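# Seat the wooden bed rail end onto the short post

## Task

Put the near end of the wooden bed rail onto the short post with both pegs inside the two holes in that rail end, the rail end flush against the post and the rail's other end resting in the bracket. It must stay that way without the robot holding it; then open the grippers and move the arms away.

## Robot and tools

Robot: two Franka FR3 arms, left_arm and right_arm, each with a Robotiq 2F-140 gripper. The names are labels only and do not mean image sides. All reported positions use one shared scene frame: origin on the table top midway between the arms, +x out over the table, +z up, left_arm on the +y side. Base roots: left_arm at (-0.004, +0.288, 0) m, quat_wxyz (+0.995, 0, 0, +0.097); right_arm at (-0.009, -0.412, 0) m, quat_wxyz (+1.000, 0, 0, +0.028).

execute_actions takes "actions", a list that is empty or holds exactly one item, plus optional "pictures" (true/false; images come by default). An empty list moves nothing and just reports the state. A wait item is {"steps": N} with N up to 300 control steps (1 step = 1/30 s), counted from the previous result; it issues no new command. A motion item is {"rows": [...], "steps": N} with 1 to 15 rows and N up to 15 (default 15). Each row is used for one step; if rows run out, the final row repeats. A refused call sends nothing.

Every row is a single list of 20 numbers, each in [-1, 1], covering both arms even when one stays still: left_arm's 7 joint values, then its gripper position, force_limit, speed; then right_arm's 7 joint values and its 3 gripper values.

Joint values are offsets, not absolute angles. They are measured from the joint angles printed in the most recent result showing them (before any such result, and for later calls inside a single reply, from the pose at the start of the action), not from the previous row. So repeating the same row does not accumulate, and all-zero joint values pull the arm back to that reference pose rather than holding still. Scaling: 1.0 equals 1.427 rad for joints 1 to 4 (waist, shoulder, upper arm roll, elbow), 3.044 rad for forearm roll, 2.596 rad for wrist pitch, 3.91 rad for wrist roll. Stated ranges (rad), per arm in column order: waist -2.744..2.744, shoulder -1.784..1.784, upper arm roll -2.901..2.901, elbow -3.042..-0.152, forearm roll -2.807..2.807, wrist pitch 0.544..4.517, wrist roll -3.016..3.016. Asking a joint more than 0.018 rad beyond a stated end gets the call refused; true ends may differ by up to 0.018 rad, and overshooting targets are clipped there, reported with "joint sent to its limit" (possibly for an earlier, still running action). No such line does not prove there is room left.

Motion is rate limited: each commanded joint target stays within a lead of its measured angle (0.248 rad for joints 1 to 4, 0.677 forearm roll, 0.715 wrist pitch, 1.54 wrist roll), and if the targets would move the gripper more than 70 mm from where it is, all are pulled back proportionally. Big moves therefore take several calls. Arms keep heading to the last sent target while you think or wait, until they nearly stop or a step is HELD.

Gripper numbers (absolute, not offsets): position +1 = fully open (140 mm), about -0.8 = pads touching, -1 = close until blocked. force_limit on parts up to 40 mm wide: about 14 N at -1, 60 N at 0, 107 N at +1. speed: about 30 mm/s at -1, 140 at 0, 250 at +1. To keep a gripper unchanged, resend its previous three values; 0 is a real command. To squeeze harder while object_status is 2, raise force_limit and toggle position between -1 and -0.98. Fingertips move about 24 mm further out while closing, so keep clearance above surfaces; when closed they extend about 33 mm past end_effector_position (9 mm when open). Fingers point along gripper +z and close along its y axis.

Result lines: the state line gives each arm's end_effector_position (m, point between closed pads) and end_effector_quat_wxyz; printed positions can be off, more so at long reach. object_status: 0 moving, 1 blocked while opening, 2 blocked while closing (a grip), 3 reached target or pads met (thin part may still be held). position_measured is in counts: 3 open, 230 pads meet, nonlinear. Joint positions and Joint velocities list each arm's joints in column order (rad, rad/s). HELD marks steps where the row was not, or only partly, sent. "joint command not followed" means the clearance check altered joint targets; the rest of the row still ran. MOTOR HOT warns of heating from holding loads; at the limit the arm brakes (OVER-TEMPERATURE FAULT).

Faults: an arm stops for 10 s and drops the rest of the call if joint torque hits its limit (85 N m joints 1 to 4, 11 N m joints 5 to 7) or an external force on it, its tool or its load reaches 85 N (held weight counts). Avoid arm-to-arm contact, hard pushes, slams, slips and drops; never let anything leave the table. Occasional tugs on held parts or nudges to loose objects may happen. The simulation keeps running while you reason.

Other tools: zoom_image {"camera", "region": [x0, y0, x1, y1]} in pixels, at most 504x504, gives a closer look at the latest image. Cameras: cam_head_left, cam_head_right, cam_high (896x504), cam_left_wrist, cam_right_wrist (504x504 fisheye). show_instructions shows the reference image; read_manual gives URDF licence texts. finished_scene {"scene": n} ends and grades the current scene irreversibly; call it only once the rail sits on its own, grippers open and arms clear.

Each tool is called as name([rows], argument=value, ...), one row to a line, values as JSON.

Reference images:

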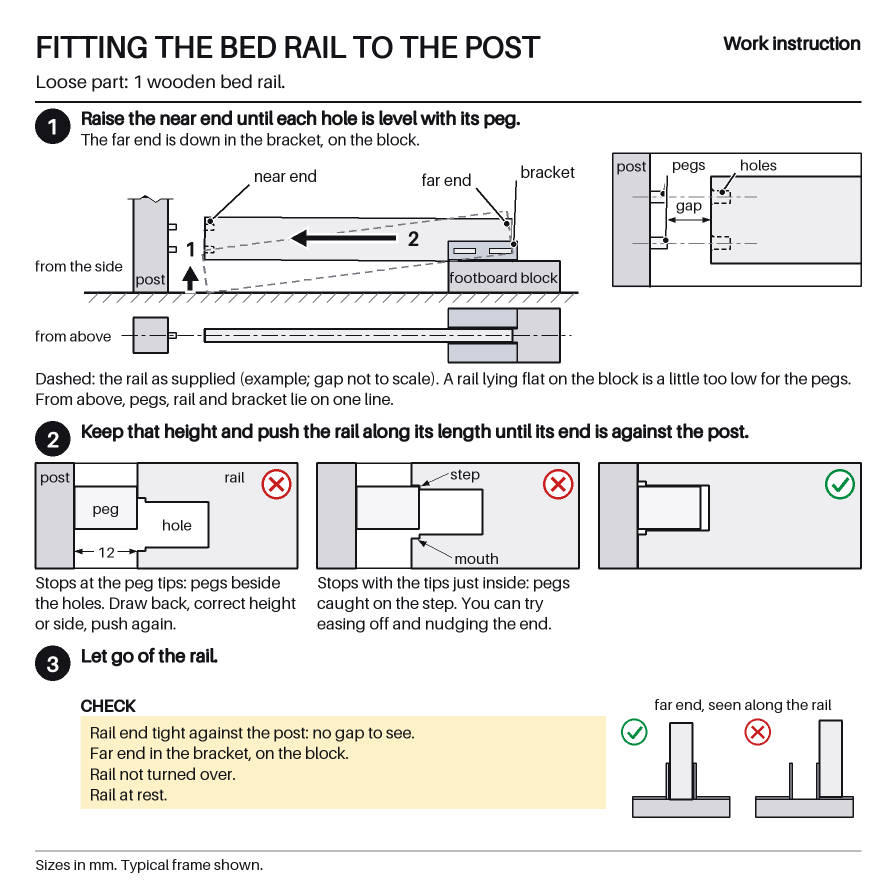

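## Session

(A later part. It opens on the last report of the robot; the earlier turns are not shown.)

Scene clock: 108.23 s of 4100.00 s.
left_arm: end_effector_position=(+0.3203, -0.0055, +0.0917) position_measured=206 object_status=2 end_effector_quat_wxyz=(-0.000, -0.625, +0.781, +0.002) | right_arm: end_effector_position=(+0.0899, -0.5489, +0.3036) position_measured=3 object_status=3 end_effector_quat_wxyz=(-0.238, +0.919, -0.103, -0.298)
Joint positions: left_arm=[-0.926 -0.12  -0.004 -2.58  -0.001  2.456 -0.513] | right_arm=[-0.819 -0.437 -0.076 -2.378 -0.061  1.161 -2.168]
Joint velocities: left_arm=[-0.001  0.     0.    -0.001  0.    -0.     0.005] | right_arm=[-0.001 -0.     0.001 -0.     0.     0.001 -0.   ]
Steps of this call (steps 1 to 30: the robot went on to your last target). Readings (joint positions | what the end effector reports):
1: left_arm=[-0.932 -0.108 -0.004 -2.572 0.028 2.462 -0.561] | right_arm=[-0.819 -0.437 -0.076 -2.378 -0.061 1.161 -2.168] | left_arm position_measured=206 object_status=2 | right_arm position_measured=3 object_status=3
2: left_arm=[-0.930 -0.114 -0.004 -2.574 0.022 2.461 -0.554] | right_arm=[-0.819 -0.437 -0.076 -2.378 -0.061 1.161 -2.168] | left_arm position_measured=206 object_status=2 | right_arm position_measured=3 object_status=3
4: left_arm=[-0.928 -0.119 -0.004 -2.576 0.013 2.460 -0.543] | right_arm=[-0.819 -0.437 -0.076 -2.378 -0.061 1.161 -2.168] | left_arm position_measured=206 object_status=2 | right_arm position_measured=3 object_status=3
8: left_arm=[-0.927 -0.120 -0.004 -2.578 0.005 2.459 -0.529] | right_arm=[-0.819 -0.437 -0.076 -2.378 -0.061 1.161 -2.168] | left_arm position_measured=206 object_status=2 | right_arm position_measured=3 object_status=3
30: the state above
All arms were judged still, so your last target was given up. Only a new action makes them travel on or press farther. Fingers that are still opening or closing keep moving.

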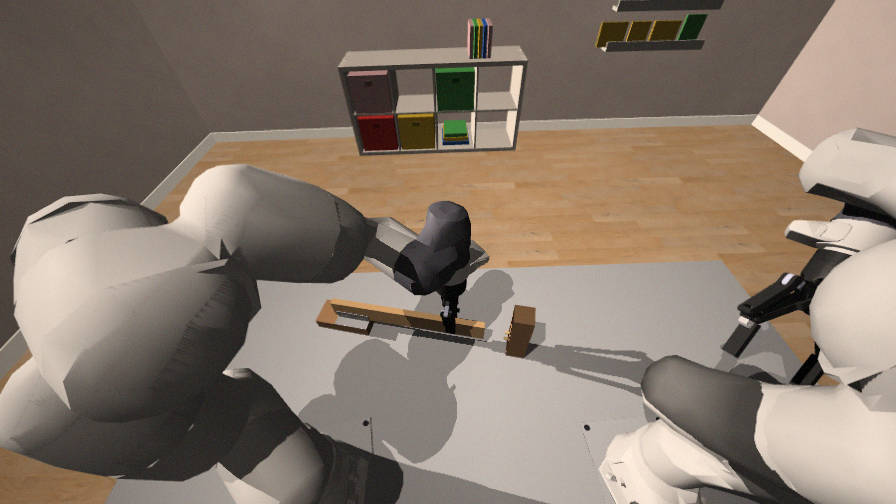

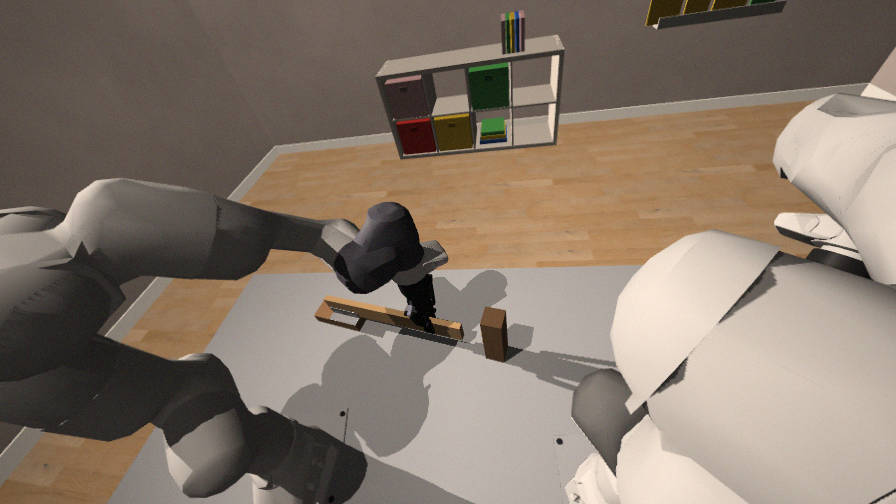

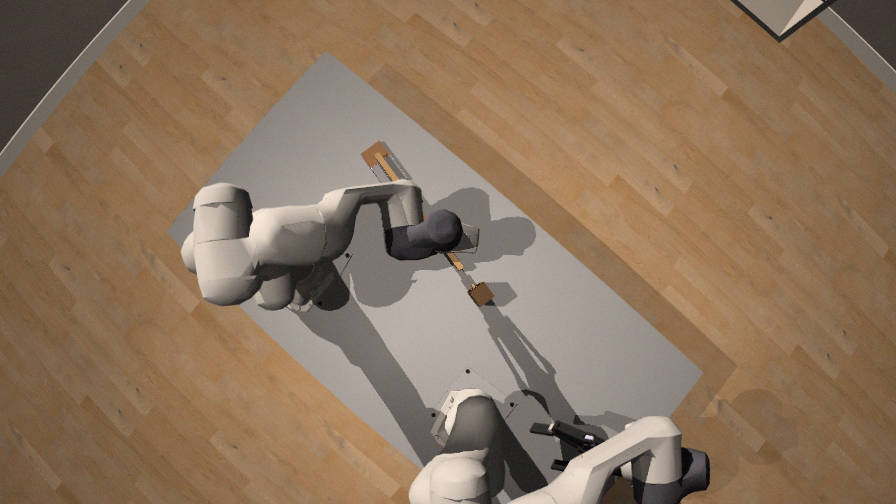

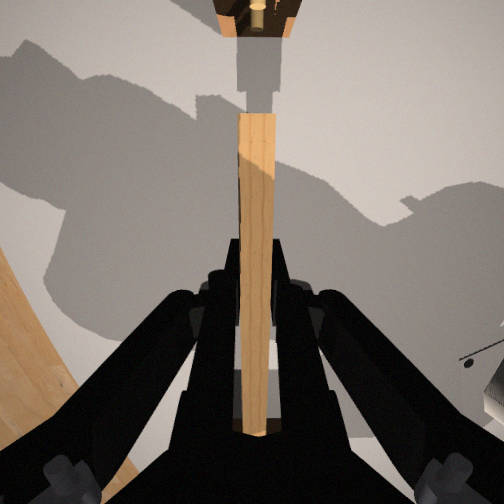

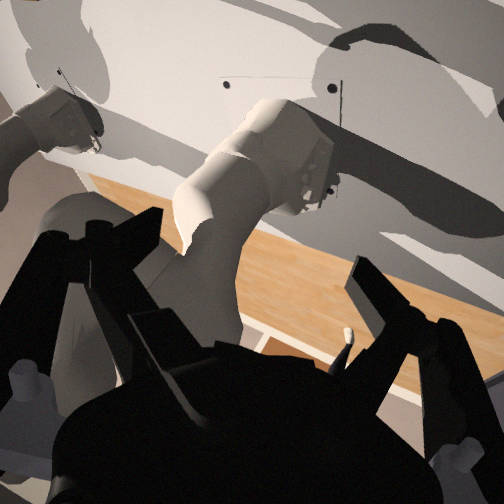

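execute_actions([
  {"rows":[[-0.007,0.005,0,0.006,0,0,-0.005,-1,-0.3,-0.6,0,0,0,0,0,0,0,1,0,0],[-0.013,0.01,0,0.012,0,-0.001,-0.01,-1,-0.3,-0.6,0,0,0,0,0,0,0,1,0,0],[-0.02,0.015,0,0.018,0,-0.001,-0.014,-1,-0.3,-0.6,0,0,0,0,0,0,0,1,0,0],[-0.027,0.02,0,0.024,0,-0.002,-0.018,-1,-0.3,-0.6,0,0,0,0,0,0,0,1,0,0],[-0.034,0.025,0,0.03,0,-0.002,-0.021,-1,-0.3,-0.6,0,0,0,0,0,0,0,1,0,0],[-0.04,0.03,0,0.036,0,-0.003,-0.023,-1,-0.3,-0.6,0,0,0,0,0,0,0,1,0,0],[-0.047,0.035,0,0.042,0,-0.003,-0.023,-1,-0.3,-0.6,0,0,0,0,0,0,0,1,0,0],[-0.054,0.04,0,0.0485,0,-0.004,-0.02,-1,-0.3,-0.6,0,0,0,0,0,0,0,1,0,0]]},
], pictures=false)

execute_actions([
  {"steps":25},
])

zoom_image(camera="cam_left_wrist", region=[200,40,320,160])

zoom_image(camera="cam_head_left", region=[480,315,530,360])

zoom_image(camera="cam_head_right", region=[455,315,505,360])

Scene clock: 138.63 s of 4100.00 s.
left_arm: end_effector_position=(+0.3099, -0.0422, +0.0898) position_measured=206 object_status=2 end_effector_quat_wxyz=(-0.001, -0.621, +0.784, +0.005) | right_arm: end_effector_position=(+0.0899, -0.5489, +0.3036) position_measured=3 object_status=3 end_effector_quat_wxyz=(-0.238, +0.919, -0.103, -0.298)
Joint positions: left_arm=[-1.001 -0.062 -0.004 -2.516 -0.002  2.445 -0.579] | right_arm=[-0.819 -0.437 -0.076 -2.378 -0.061  1.161 -2.168]
Joint velocities: left_arm=[-0.007  0.001 -0.     0.022 -0.     0.    -0.042] | right_arm=[ 0.     0.001  0.001  0.001 -0.     0.001 -0.   ]
Steps of this call (steps 1 to 90: nothing new was sent; then 26.90 s passed at rest; steps 91 to 105: all 15 steps of this action). Readings (joint positions | what the end effector reports):
91: left_arm=[-0.928 -0.119 -0.003 -2.579 -0.001 2.456 -0.513] | right_arm=[-0.819 -0.437 -0.076 -2.378 -0.061 1.161 -2.168] | left_arm position_measured=206 object_status=2 | right_arm position_measured=3 object_status=3
92: left_arm=[-0.932 -0.115 -0.003 -2.575 -0.001 2.455 -0.517] | right_arm=[-0.819 -0.437 -0.076 -2.378 -0.061 1.161 -2.168] | left_arm position_measured=206 object_status=2 | right_arm position_measured=3 object_status=3
94: left_arm=[-0.945 -0.104 -0.002 -2.564 -0.001 2.454 -0.528] | right_arm=[-0.819 -0.437 -0.076 -2.378 -0.061 1.161 -2.168] | left_arm position_measured=206 object_status=2 | right_arm position_measured=3 object_status=3
98: left_arm=[-0.981 -0.077 -0.002 -2.533 -0.002 2.449 -0.555] | right_arm=[-0.819 -0.437 -0.076 -2.378 -0.061 1.161 -2.168] | left_arm position_measured=206 object_status=2 | right_arm position_measured=3 object_status=3
105: the state above

Scene clock: 139.47 s of 4100.00 s.
left_arm: end_effector_position=(+0.3106, -0.0435, +0.0908) position_measured=206 object_status=2 end_effector_quat_wxyz=(-0.001, -0.624, +0.781, +0.003) | right_arm: end_effector_position=(+0.0899, -0.5489, +0.3036) position_measured=3 object_status=3 end_effector_quat_wxyz=(-0.238, +0.919, -0.103, -0.298)
Joint positions: left_arm=[-1.002 -0.062 -0.004 -2.514 -0.002  2.445 -0.586] | right_arm=[-0.819 -0.437 -0.076 -2.378 -0.061  1.161 -2.168]
Joint velocities: left_arm=[-0.001  0.002  0.     0.     0.    -0.001 -0.002] | right_arm=[-0.001  0.001 -0.001 -0.001 -0.001 -0.001  0.001]
Steps of this call (steps 1 to 15: the robot went on to your last target; steps 16 to 25: nothing new was sent). Readings (joint positions | what the end effector reports):
1: left_arm=[-1.002 -0.062 -0.004 -2.516 -0.002 2.445 -0.580] | right_arm=[-0.819 -0.437 -0.076 -2.378 -0.061 1.161 -2.168] | left_arm position_measured=206 object_status=2 | right_arm position_measured=3 object_status=3
2: left_arm=[-1.002 -0.062 -0.004 -2.515 -0.002 2.445 -0.581] | right_arm=[-0.819 -0.437 -0.076 -2.378 -0.061 1.161 -2.168] | left_arm position_measured=206 object_status=2 | right_arm position_measured=3 object_status=3
4: left_arm=[-1.002 -0.062 -0.004 -2.514 -0.002 2.445 -0.583] | right_arm=[-0.819 -0.437 -0.076 -2.378 -0.061 1.161 -2.168] | left_arm position_measured=206 object_status=2 | right_arm position_measured=3 object_status=3
8: left_arm=[-1.002 -0.062 -0.004 -2.514 -0.002 2.445 -0.584] | right_arm=[-0.819 -0.437 -0.076 -2.378 -0.061 1.161 -2.168] | left_arm position_measured=206 object_status=2 | right_arm position_measured=3 object_status=3
25: the state above
All arms were judged still, so your last target was given up. Only a new action makes them travel on or press farther. Fingers that are still opening or closing keep moving.

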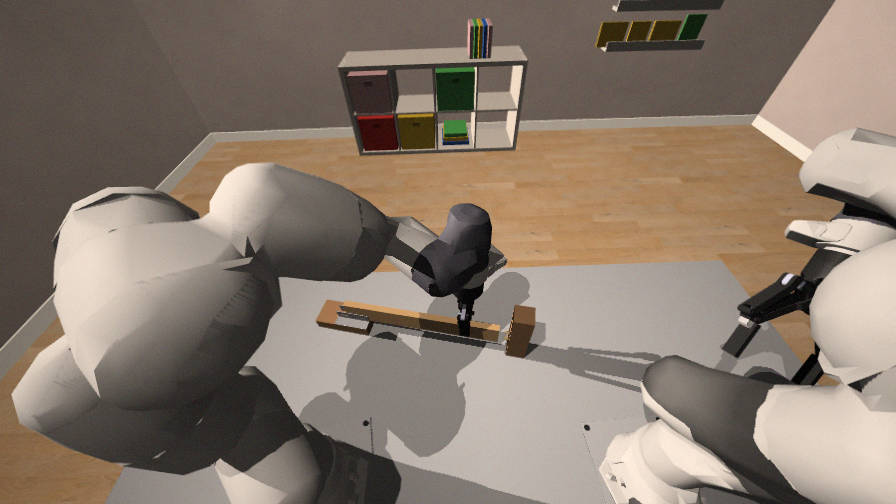

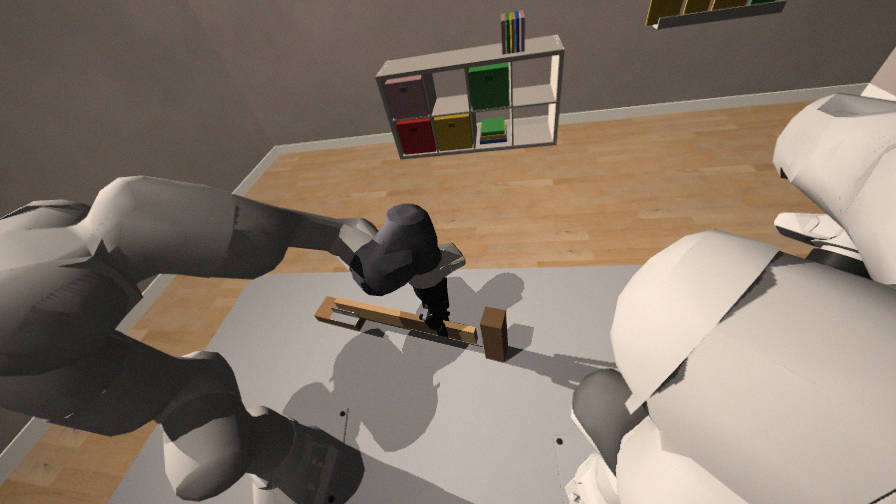

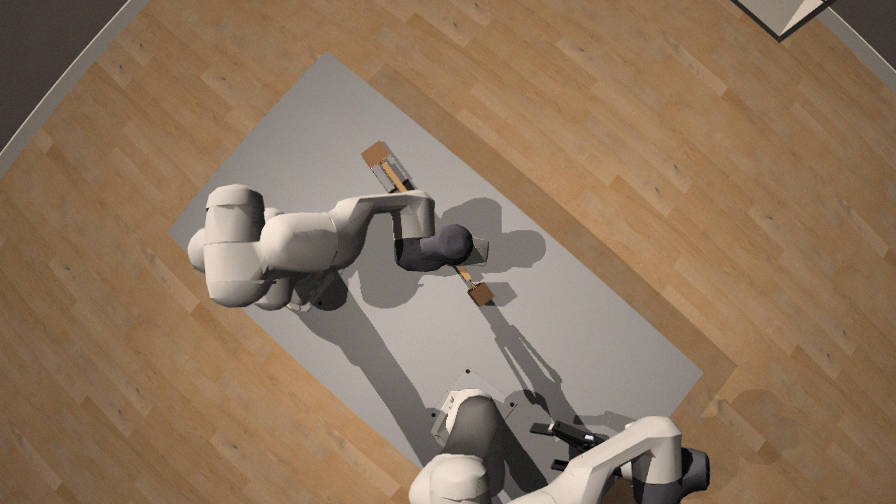

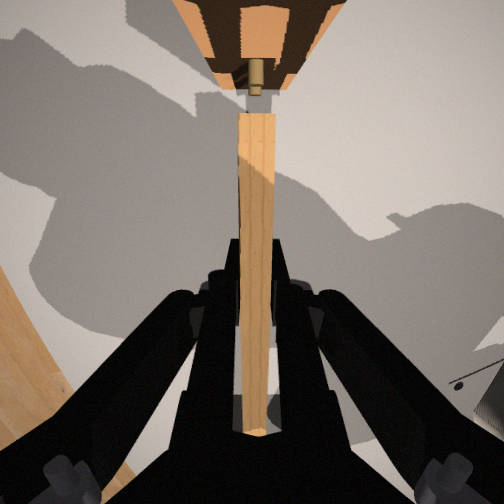

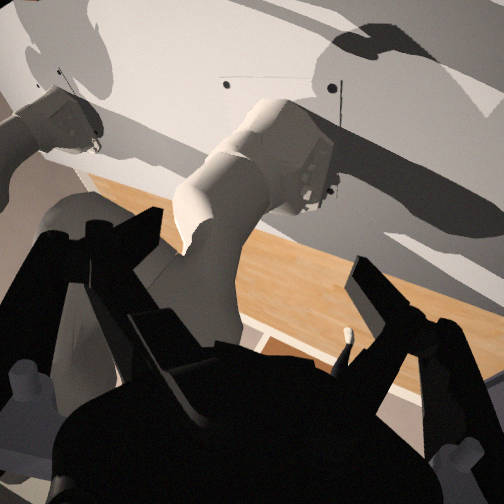

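Region (200, 40, 320, 160) of cam_left_wrist's 504x504 image, scaled by 4.200, with more detail than that image has.

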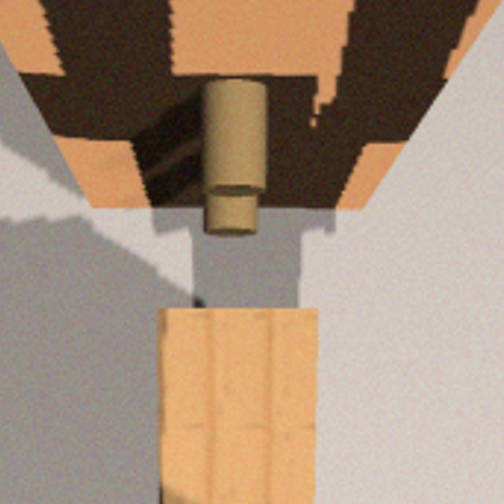

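Region (480, 315, 530, 360) of cam_head_left's 896x504 image, scaled by 10.080, with more detail than that image has; it fills the top 454 rows of this view, and the rest is white.

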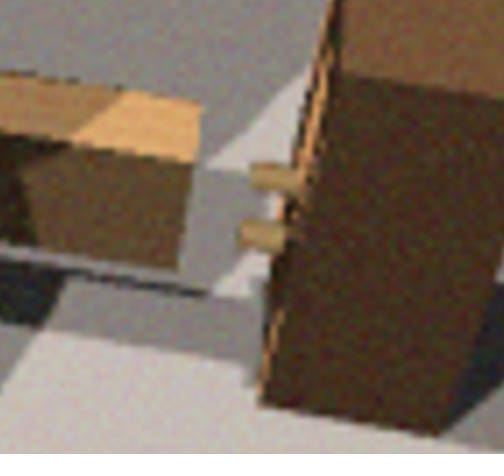

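Region (455, 315, 505, 360) of cam_head_right's 896x504 image, scaled by 10.080, with more detail than that image has; it fills the top 454 rows of this view, and the rest is white.

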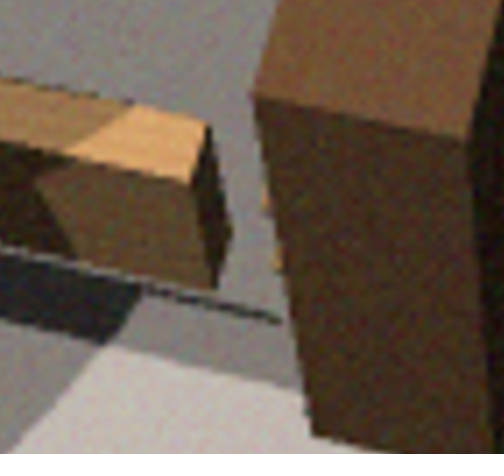

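execute_actions([
  {"rows":[[-0.005,0.005,0,0.006,0,0.002,-0.006,-1,-0.3,-0.6,0,0,0,0,0,0,0,1,0,0],[-0.005,0.005,0,0.006,0,0.002,-0.006,-1,-0.3,-0.6,0,0,0,0,0,0,0,1,0,0],[-0.01,0.01,0,0.011,0,0.003,-0.006,-1,-0.3,-0.6,0,0,0,0,0,0,0,1,0,0],[-0.01,0.01,0,0.011,0,0.003,-0.006,-1,-0.3,-0.6,0,0,0,0,0,0,0,1,0,0],[-0.0142,0.0152,0,0.015,0,0.0035,-0.0062,-1,-0.3,-0.6,0,0,0,0,0,0,0,1,0,0]]},
], pictures=false)

execute_actions([
  {"steps":20},
])

zoom_image(camera="cam_left_wrist", region=[200,40,320,160])

zoom_image(camera="cam_head_left", region=[480,315,530,360])

Scene clock: 157.03 s of 4100.00 s.
left_arm: end_effector_position=(+0.3088, -0.0538, +0.0881) position_measured=206 object_status=2 end_effector_quat_wxyz=(-0.001, -0.624, +0.782, +0.003) | right_arm: end_effector_position=(+0.0899, -0.5489, +0.3036) position_measured=3 object_status=3 end_effector_quat_wxyz=(-0.238, +0.919, -0.103, -0.298)
Joint positions: left_arm=[-1.021 -0.04  -0.004 -2.496 -0.002  2.45  -0.604] | right_arm=[-0.819 -0.437 -0.076 -2.378 -0.061  1.161 -2.168]
Joint velocities: left_arm=[-0.    -0.001  0.     0.003 -0.001  0.004 -0.011] | right_arm=[-0.     0.     0.    -0.001  0.001  0.     0.002]
Steps of this call (steps 1 to 90: nothing new was sent; then 14.07 s passed at rest; steps 91 to 105: all 15 steps of this action). Readings (joint positions | what the end effector reports):
91: left_arm=[-1.003 -0.061 -0.004 -2.512 -0.002 2.445 -0.588] | right_arm=[-0.819 -0.437 -0.076 -2.378 -0.061 1.161 -2.168] | left_arm position_measured=206 object_status=2 | right_arm position_measured=3 object_status=3
92: left_arm=[-1.005 -0.059 -0.004 -2.511 -0.002 2.446 -0.590] | right_arm=[-0.819 -0.437 -0.076 -2.378 -0.061 1.161 -2.168] | left_arm position_measured=206 object_status=2 | right_arm position_measured=3 object_status=3
94: left_arm=[-1.010 -0.053 -0.004 -2.506 -0.002 2.447 -0.593] | right_arm=[-0.819 -0.437 -0.076 -2.378 -0.061 1.161 -2.168] | left_arm position_measured=206 object_status=2 | right_arm position_measured=3 object_status=3
98: left_arm=[-1.019 -0.042 -0.004 -2.498 -0.002 2.448 -0.599] | right_arm=[-0.819 -0.437 -0.076 -2.378 -0.061 1.161 -2.168] | left_arm position_measured=206 object_status=2 | right_arm position_measured=3 object_status=3
105: the state above

Scene clock: 157.70 s of 4100.00 s.
left_arm: end_effector_position=(+0.3091, -0.0543, +0.0883) position_measured=206 object_status=2 end_effector_quat_wxyz=(-0.001, -0.624, +0.781, +0.002) | right_arm: end_effector_position=(+0.0899, -0.5489, +0.3036) position_measured=3 object_status=3 end_effector_quat_wxyz=(-0.238, +0.919, -0.103, -0.298)
Joint positions: left_arm=[-1.021 -0.04  -0.004 -2.496 -0.002  2.451 -0.605] | right_arm=[-0.819 -0.437 -0.076 -2.378 -0.061  1.161 -2.168]
Joint velocities: left_arm=[ 0.     0.001 -0.     0.001 -0.    -0.     0.001] | right_arm=[-0.001  0.002  0.001  0.001 -0.001 -0.    -0.   ]
Steps of this call (steps 1 to 15: the robot went on to your last target; steps 16 to 20: nothing new was sent). Readings (joint positions | what the end effector reports):
1: left_arm=[-1.021 -0.040 -0.004 -2.496 -0.002 2.450 -0.604] | right_arm=[-0.819 -0.437 -0.076 -2.378 -0.061 1.161 -2.168] | left_arm position_measured=206 object_status=2 | right_arm position_measured=3 object_status=3
2: left_arm=[-1.021 -0.040 -0.004 -2.496 -0.002 2.450 -0.604] | right_arm=[-0.819 -0.437 -0.076 -2.378 -0.061 1.161 -2.168] | left_arm position_measured=206 object_status=2 | right_arm position_measured=3 object_status=3
4: left_arm=[-1.021 -0.040 -0.004 -2.496 -0.002 2.450 -0.605] | right_arm=[-0.819 -0.437 -0.076 -2.378 -0.061 1.161 -2.168] | left_arm position_measured=206 object_status=2 | right_arm position_measured=3 object_status=3
8: left_arm=[-1.021 -0.040 -0.004 -2.496 -0.002 2.451 -0.605] | right_arm=[-0.819 -0.437 -0.076 -2.378 -0.061 1.161 -2.168] | left_arm position_measured=206 object_status=2 | right_arm position_measured=3 object_status=3
20: the state above
All arms were judged still, so your last target was given up. Only a new action makes them travel on or press farther. Fingers that are still opening or closing keep moving.

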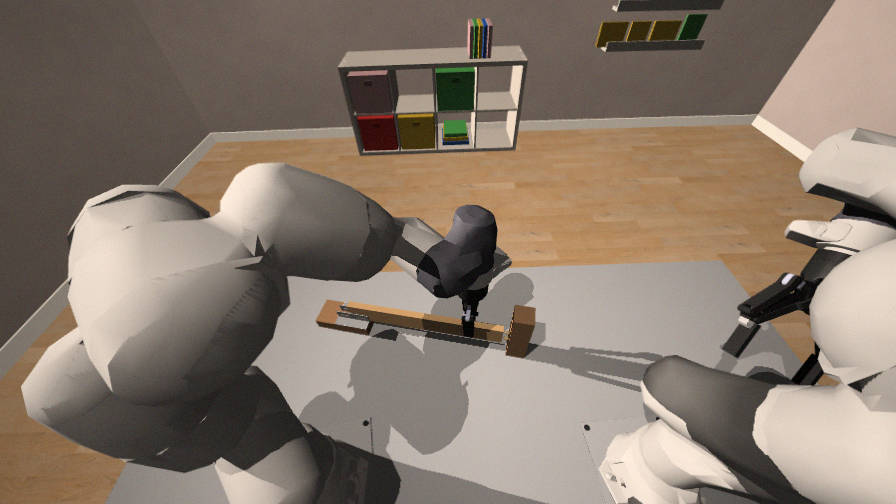

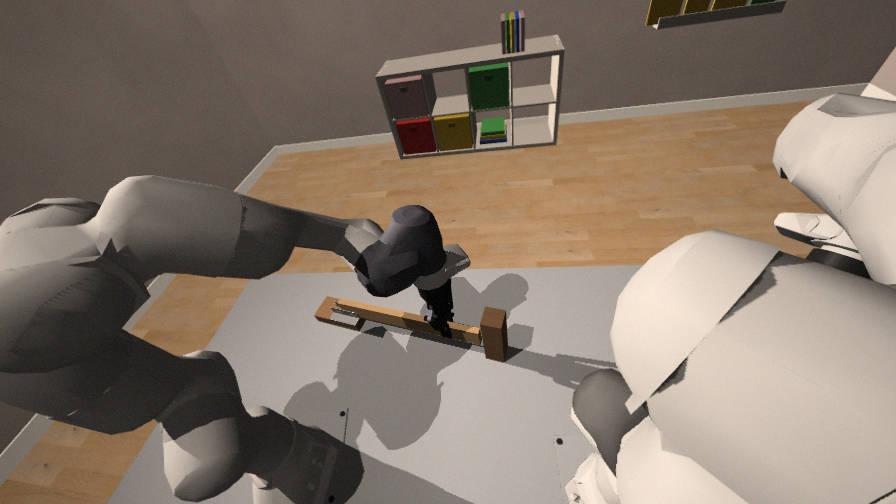

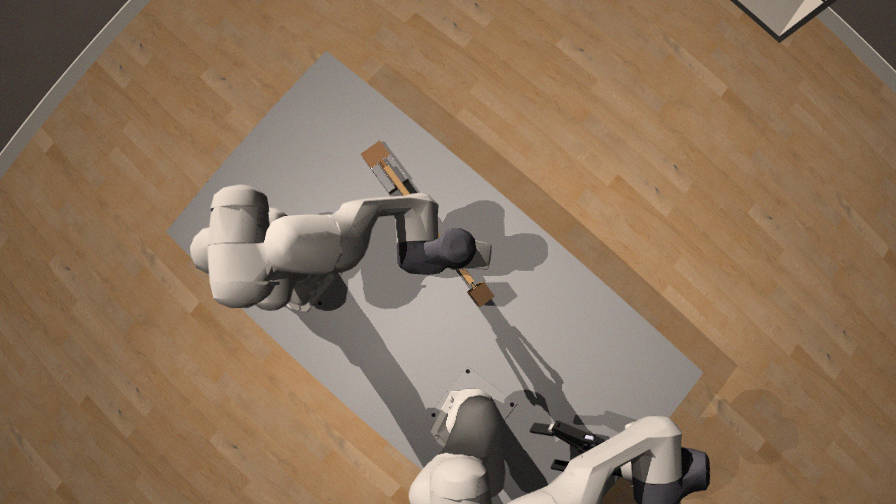

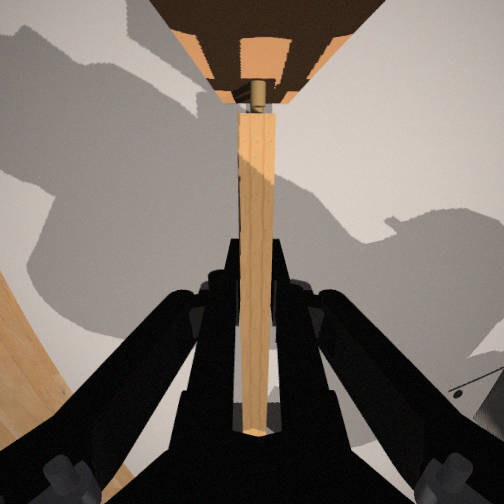

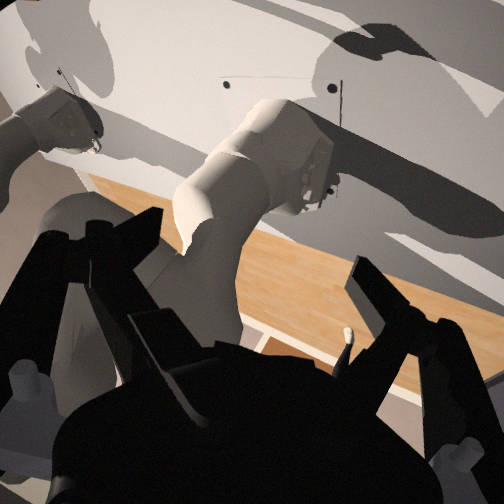

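Region (200, 40, 320, 160) of cam_left_wrist's 504x504 image, scaled by 4.200, with more detail than that image has.

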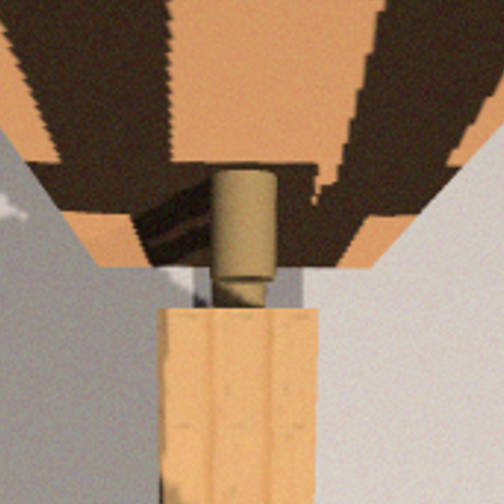

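Region (480, 315, 530, 360) of cam_head_left's 896x504 image, scaled by 10.080, with more detail than that image has; it fills the top 454 rows of this view, and the rest is white.

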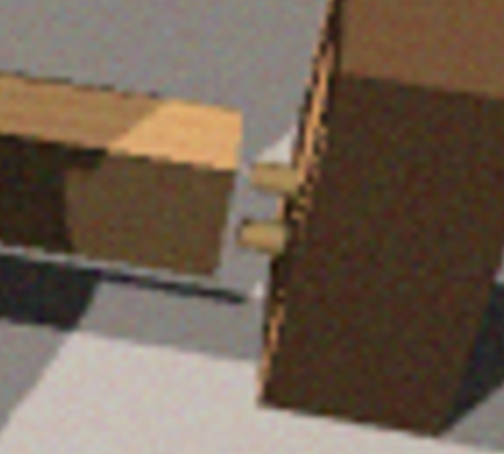

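execute_actions([
  {"rows":[[-0.0028,0.003,0,0,0,0.0034,-0.0015,-1,-0.3,-0.6,0,0,0,0,0,0,0,1,0,0]]},
])

zoom_image(camera="cam_left_wrist", region=[200,40,320,160])

zoom_image(camera="cam_head_left", region=[480,315,530,360])

zoom_image(camera="cam_head_left", region=[310,285,410,350])

Scene clock: 165.23 s of 4100.00 s.
left_arm: end_effector_position=(+0.3086, -0.0550, +0.0869) position_measured=206 object_status=2 end_effector_quat_wxyz=(-0.001, -0.624, +0.781, +0.002) | right_arm: end_effector_position=(+0.0899, -0.5489, +0.3036) position_measured=3 object_status=3 end_effector_quat_wxyz=(-0.238, +0.919, -0.103, -0.298)
Joint positions: left_arm=[-1.023 -0.036 -0.004 -2.495 -0.002  2.454 -0.607] | right_arm=[-0.819 -0.437 -0.076 -2.378 -0.061  1.161 -2.168]
Joint velocities: left_arm=[-0.002 -0.001 -0.     0.002 -0.001  0.    -0.001] | right_arm=[-0.    -0.003  0.     0.002  0.001 -0.    -0.001]
Steps of this call (steps 1 to 90: nothing new was sent; then 4.03 s passed at rest; steps 91 to 105: all 15 steps of this action). Readings (joint positions | what the end effector reports):
91: left_arm=[-1.021 -0.040 -0.004 -2.495 -0.002 2.452 -0.606] | right_arm=[-0.819 -0.437 -0.076 -2.378 -0.061 1.161 -2.168] | left_arm position_measured=206 object_status=2 | right_arm position_measured=3 object_status=3
92: left_arm=[-1.022 -0.038 -0.004 -2.495 -0.002 2.453 -0.606] | right_arm=[-0.819 -0.437 -0.076 -2.378 -0.061 1.161 -2.168] | left_arm position_measured=206 object_status=2 | right_arm position_measured=3 object_status=3
94: left_arm=[-1.023 -0.037 -0.004 -2.495 -0.002 2.453 -0.606] | right_arm=[-0.819 -0.437 -0.076 -2.378 -0.061 1.161 -2.168] | left_arm position_measured=206 object_status=2 | right_arm position_measured=3 object_status=3
98: left_arm=[-1.023 -0.036 -0.004 -2.495 -0.002 2.454 -0.606] | right_arm=[-0.819 -0.437 -0.076 -2.378 -0.061 1.161 -2.168] | left_arm position_measured=206 object_status=2 | right_arm position_measured=3 object_status=3
105: the state above

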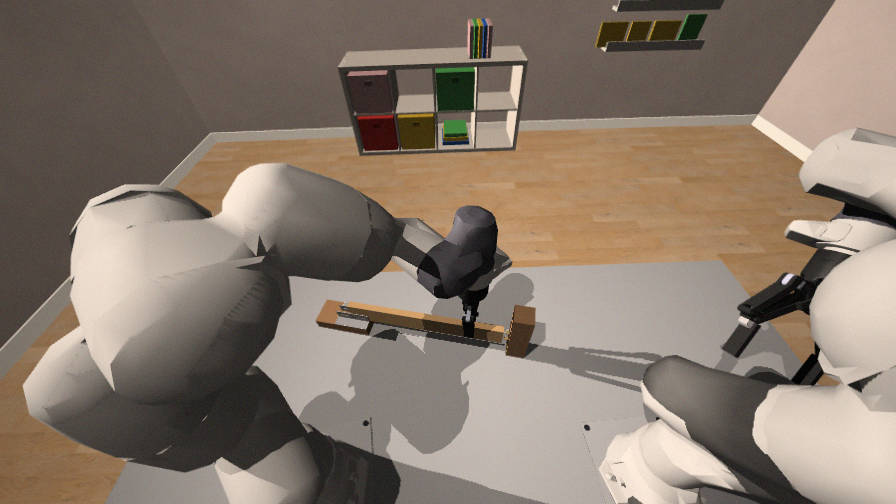

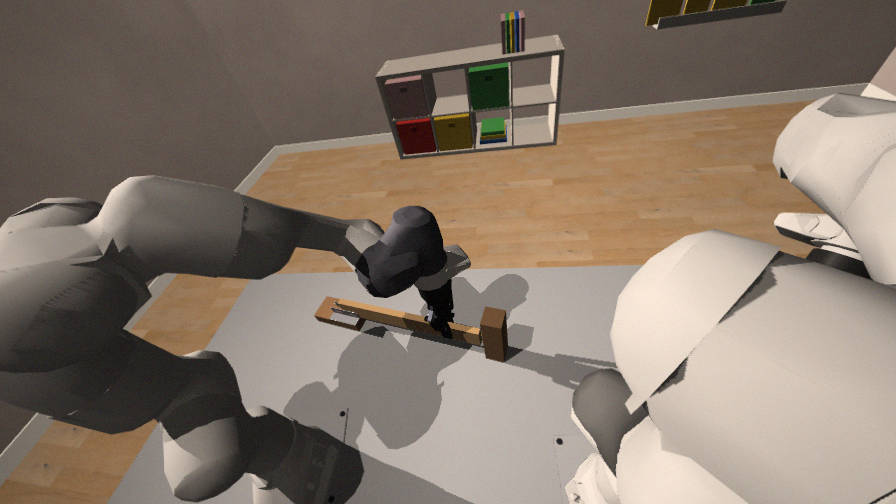

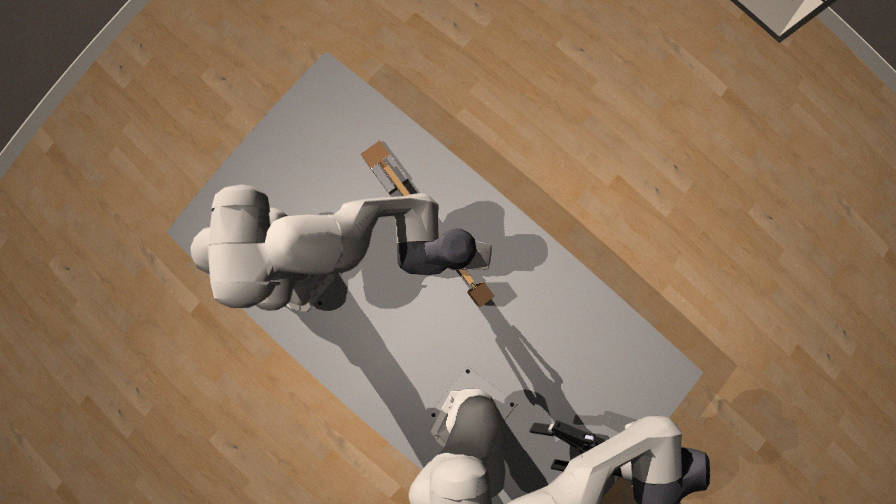

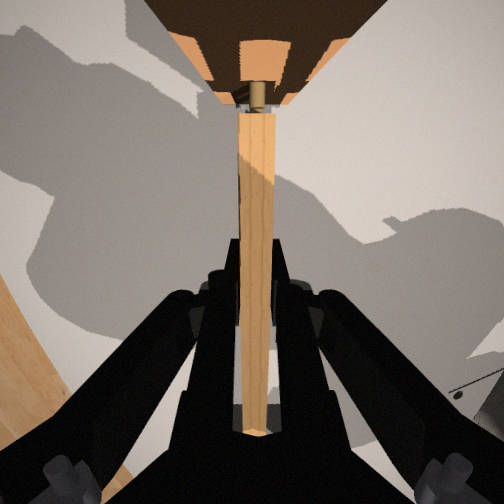

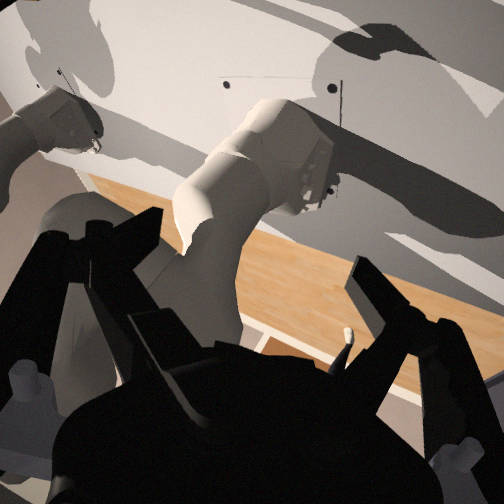

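Region (200, 40, 320, 160) of cam_left_wrist's 504x504 image, scaled by 4.200, with more detail than that image has.

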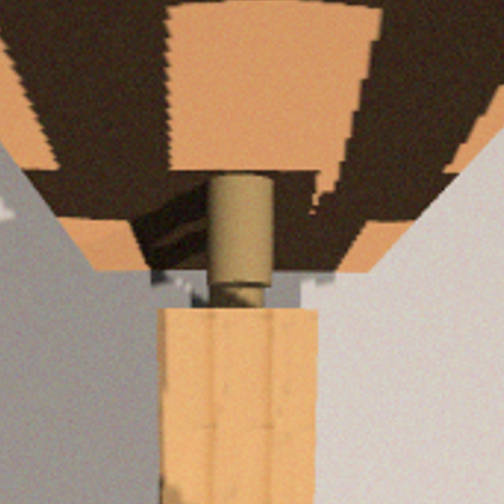

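Region (480, 315, 530, 360) of cam_head_left's 896x504 image, scaled by 10.080, with more detail than that image has; it fills the top 454 rows of this view, and the rest is white.

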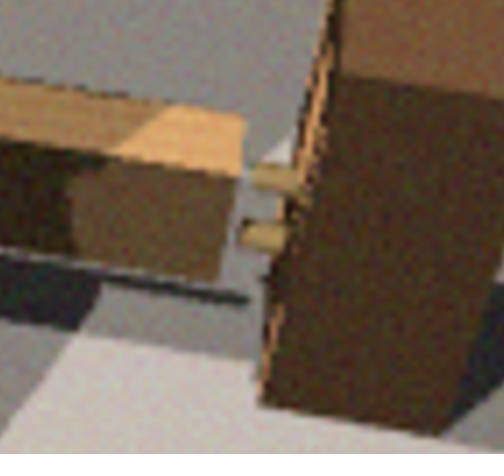

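Region (310, 285, 410, 350) of cam_head_left's 896x504 image, scaled by 5.040, with more detail than that image has; it fills the top 328 rows of this view, and the rest is white.

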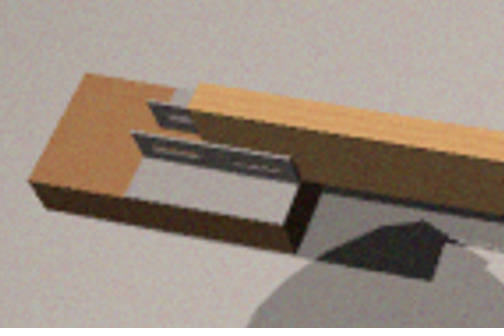

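Trying an 8 mm push, nudged slightly toward the peg line.

execute_actions([
  {"rows":[[-0.004,0.002,0,0.004,0,0,-0.004,-1,-0.3,-0.6,0,0,0,0,0,0,0,1,0,0],[-0.004,0.002,0,0.004,0,0,-0.004,-1,-0.3,-0.6,0,0,0,0,0,0,0,1,0,0],[-0.006,0.004,0,0.0064,0,0,-0.004,-1,-0.3,-0.6,0,0,0,0,0,0,0,1,0,0],[-0.006,0.004,0,0.0064,0,0,-0.004,-1,-0.3,-0.6,0,0,0,0,0,0,0,1,0,0],[-0.009,0.0065,0,0.009,0,0,-0.0048,-1,-0.3,-0.6,0,0,0,0,0,0,0,1,0,0],[-0.009,0.0065,0,0.009,0,0,-0.0048,-1,-0.3,-0.6,0,0,0,0,0,0,0,1,0,0],[-0.0115,0.0088,0,0.0116,0,0,-0.0048,-1,-0.3,-0.6,0,0,0,0,0,0,0,1,0,0]]},
])

zoom_image(camera="cam_left_wrist", region=[200,40,320,160])

zoom_image(camera="cam_head_left", region=[480,315,530,360])

Scene clock: 181.13 s of 4100.00 s.
left_arm: end_effector_position=(+0.3071, -0.0603, +0.0863) position_measured=206 object_status=2 end_effector_quat_wxyz=(-0.001, -0.624, +0.781, +0.004) | right_arm: end_effector_position=(+0.0899, -0.5489, +0.3036) position_measured=3 object_status=3 end_effector_quat_wxyz=(-0.238, +0.919, -0.103, -0.298)
Joint positions: left_arm=[-1.034 -0.025 -0.002 -2.483 -0.001  2.45  -0.617] | right_arm=[-0.819 -0.437 -0.076 -2.378 -0.061  1.161 -2.168]
Joint velocities: left_arm=[-0.003  0.001  0.001  0.002  0.002 -0.003 -0.001] | right_arm=[ 0.    -0.001 -0.    -0.001 -0.001 -0.     0.001]
Steps of this call (steps 1 to 15: the robot went on to your last target; steps 16 to 90: nothing new was sent; then 12.40 s passed at rest; steps 91 to 105: all 15 steps of this action). Readings (joint positions | what the end effector reports):
91: left_arm=[-1.023 -0.036 -0.003 -2.495 -0.002 2.454 -0.608] | right_arm=[-0.819 -0.437 -0.076 -2.378 -0.061 1.161 -2.168] | left_arm position_measured=206 object_status=2 | right_arm position_measured=3 object_status=3
92: left_arm=[-1.024 -0.035 -0.003 -2.494 -0.002 2.454 -0.609] | right_arm=[-0.819 -0.437 -0.076 -2.378 -0.061 1.161 -2.168] | left_arm position_measured=206 object_status=2 | right_arm position_measured=3 object_status=3
94: left_arm=[-1.027 -0.033 -0.003 -2.492 -0.002 2.454 -0.611] | right_arm=[-0.819 -0.437 -0.076 -2.378 -0.061 1.161 -2.168] | left_arm position_measured=206 object_status=2 | right_arm position_measured=3 object_status=3
98: left_arm=[-1.034 -0.027 -0.003 -2.485 -0.002 2.452 -0.615] | right_arm=[-0.819 -0.437 -0.076 -2.378 -0.061 1.161 -2.168] | left_arm position_measured=206 object_status=2 | right_arm position_measured=3 object_status=3
105: the state above

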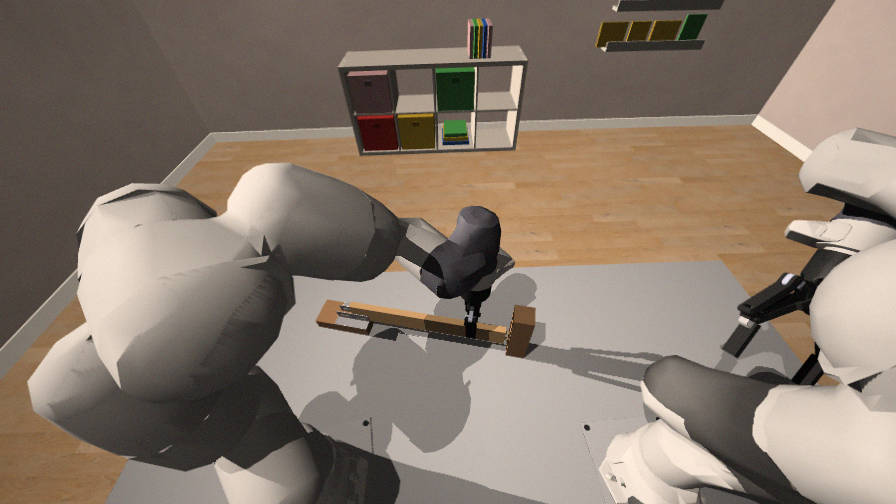

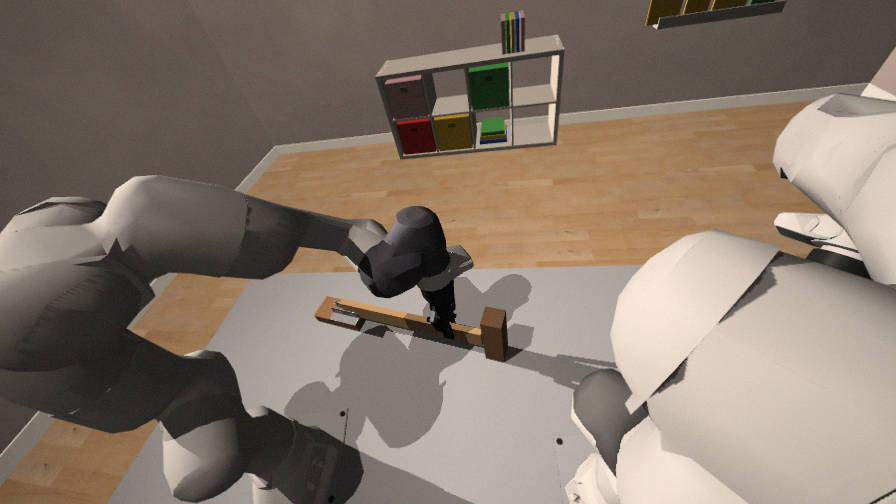

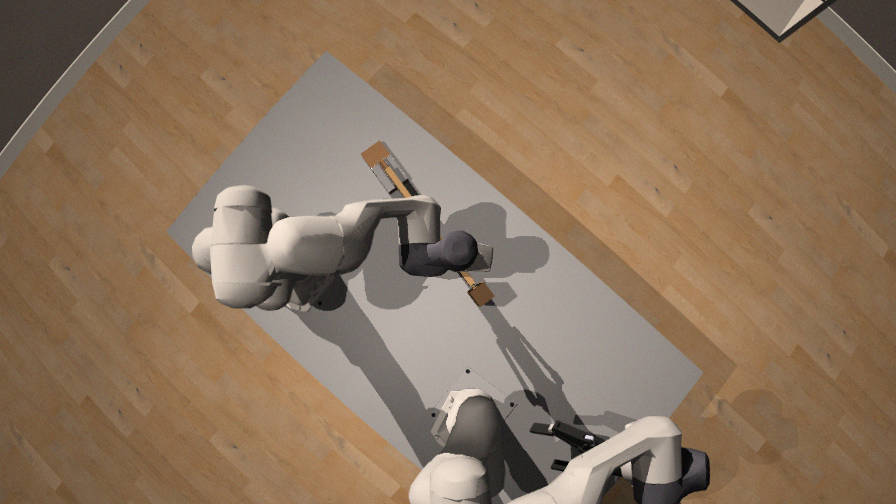

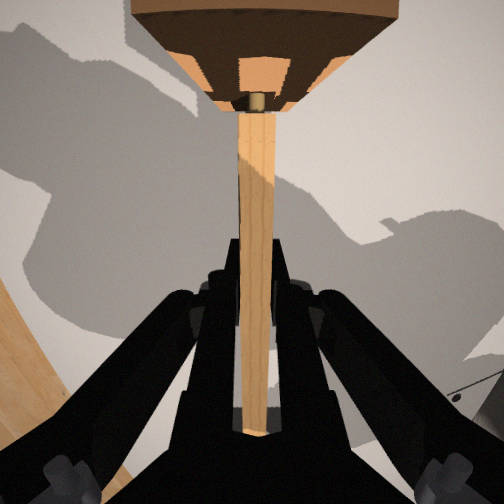

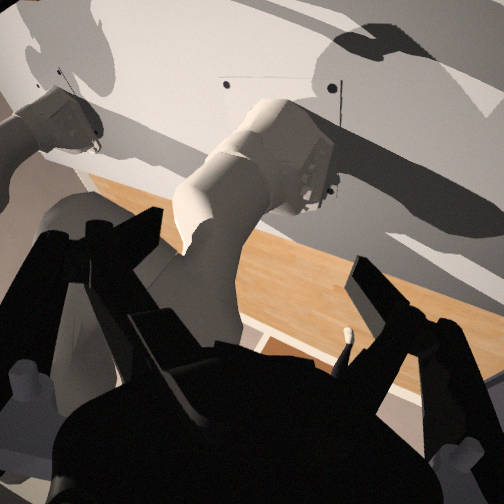

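Region (200, 40, 320, 160) of cam_left_wrist's 504x504 image, scaled by 4.200, with more detail than that image has.

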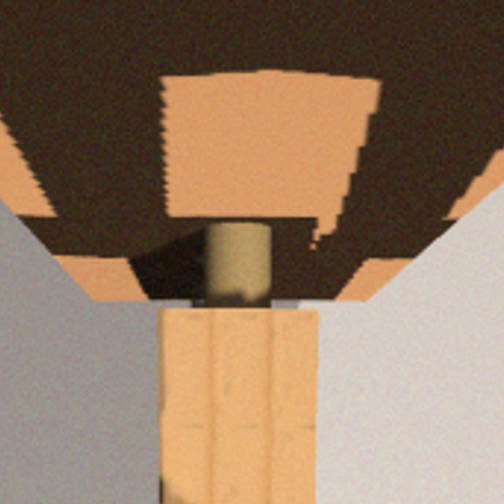

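Region (480, 315, 530, 360) of cam_head_left's 896x504 image, scaled by 10.080, with more detail than that image has; it fills the top 454 rows of this view, and the rest is white.

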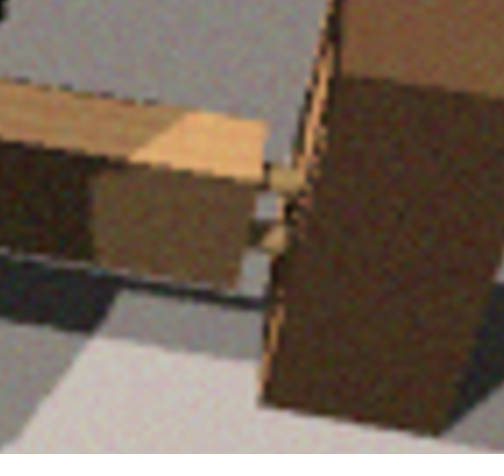

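execute_actions([
  {"rows":[[-0.005,-0.001,-0.001,0.0005,-0.0005,0.004,-0.0015,-1,-0.3,-0.6,0,0,0,0,0,0,0,1,0,0]]},
], pictures=false)

Scene clock: 189.13 s of 4100.00 s.
left_arm: end_effector_position=(+0.3071, -0.0603, +0.0863) position_measured=206 object_status=2 end_effector_quat_wxyz=(-0.001, -0.624, +0.781, +0.004) | right_arm: end_effector_position=(+0.0899, -0.5489, +0.3036) position_measured=3 object_status=3 end_effector_quat_wxyz=(-0.238, +0.919, -0.103, -0.298)
Joint positions: left_arm=[-1.036 -0.025 -0.001 -2.483 -0.001  2.45  -0.618] | right_arm=[-0.819 -0.437 -0.076 -2.378 -0.061  1.161 -2.168]
Joint velocities: left_arm=[-0.001  0.     0.    -0.    -0.    -0.001 -0.001] | right_arm=[-0.001 -0.    -0.    -0.001 -0.     0.    -0.   ]
Steps of this call (steps 1 to 15: the robot went on to your last target; steps 16 to 90: nothing new was sent; then 4.50 s passed at rest; steps 91 to 105: all 15 steps of this action). Readings (joint positions | what the end effector reports):
91: left_arm=[-1.035 -0.025 -0.002 -2.483 -0.001 2.449 -0.618] | right_arm=[-0.819 -0.437 -0.076 -2.378 -0.061 1.161 -2.168] | left_arm position_measured=206 object_status=2 | right_arm position_measured=3 object_status=3
92: left_arm=[-1.035 -0.025 -0.001 -2.483 -0.001 2.449 -0.618] | right_arm=[-0.819 -0.437 -0.076 -2.378 -0.061 1.161 -2.168] | left_arm position_measured=206 object_status=2 | right_arm position_measured=3 object_status=3
94: left_arm=[-1.035 -0.025 -0.001 -2.483 -0.001 2.450 -0.618] | right_arm=[-0.819 -0.437 -0.076 -2.378 -0.061 1.161 -2.168] | left_arm position_measured=206 object_status=2 | right_arm position_measured=3 object_status=3
98: left_arm=[-1.036 -0.025 -0.001 -2.483 -0.001 2.450 -0.618] | right_arm=[-0.819 -0.437 -0.076 -2.378 -0.061 1.161 -2.168] | left_arm position_measured=206 object_status=2 | right_arm position_measured=3 object_status=3
105: the state above


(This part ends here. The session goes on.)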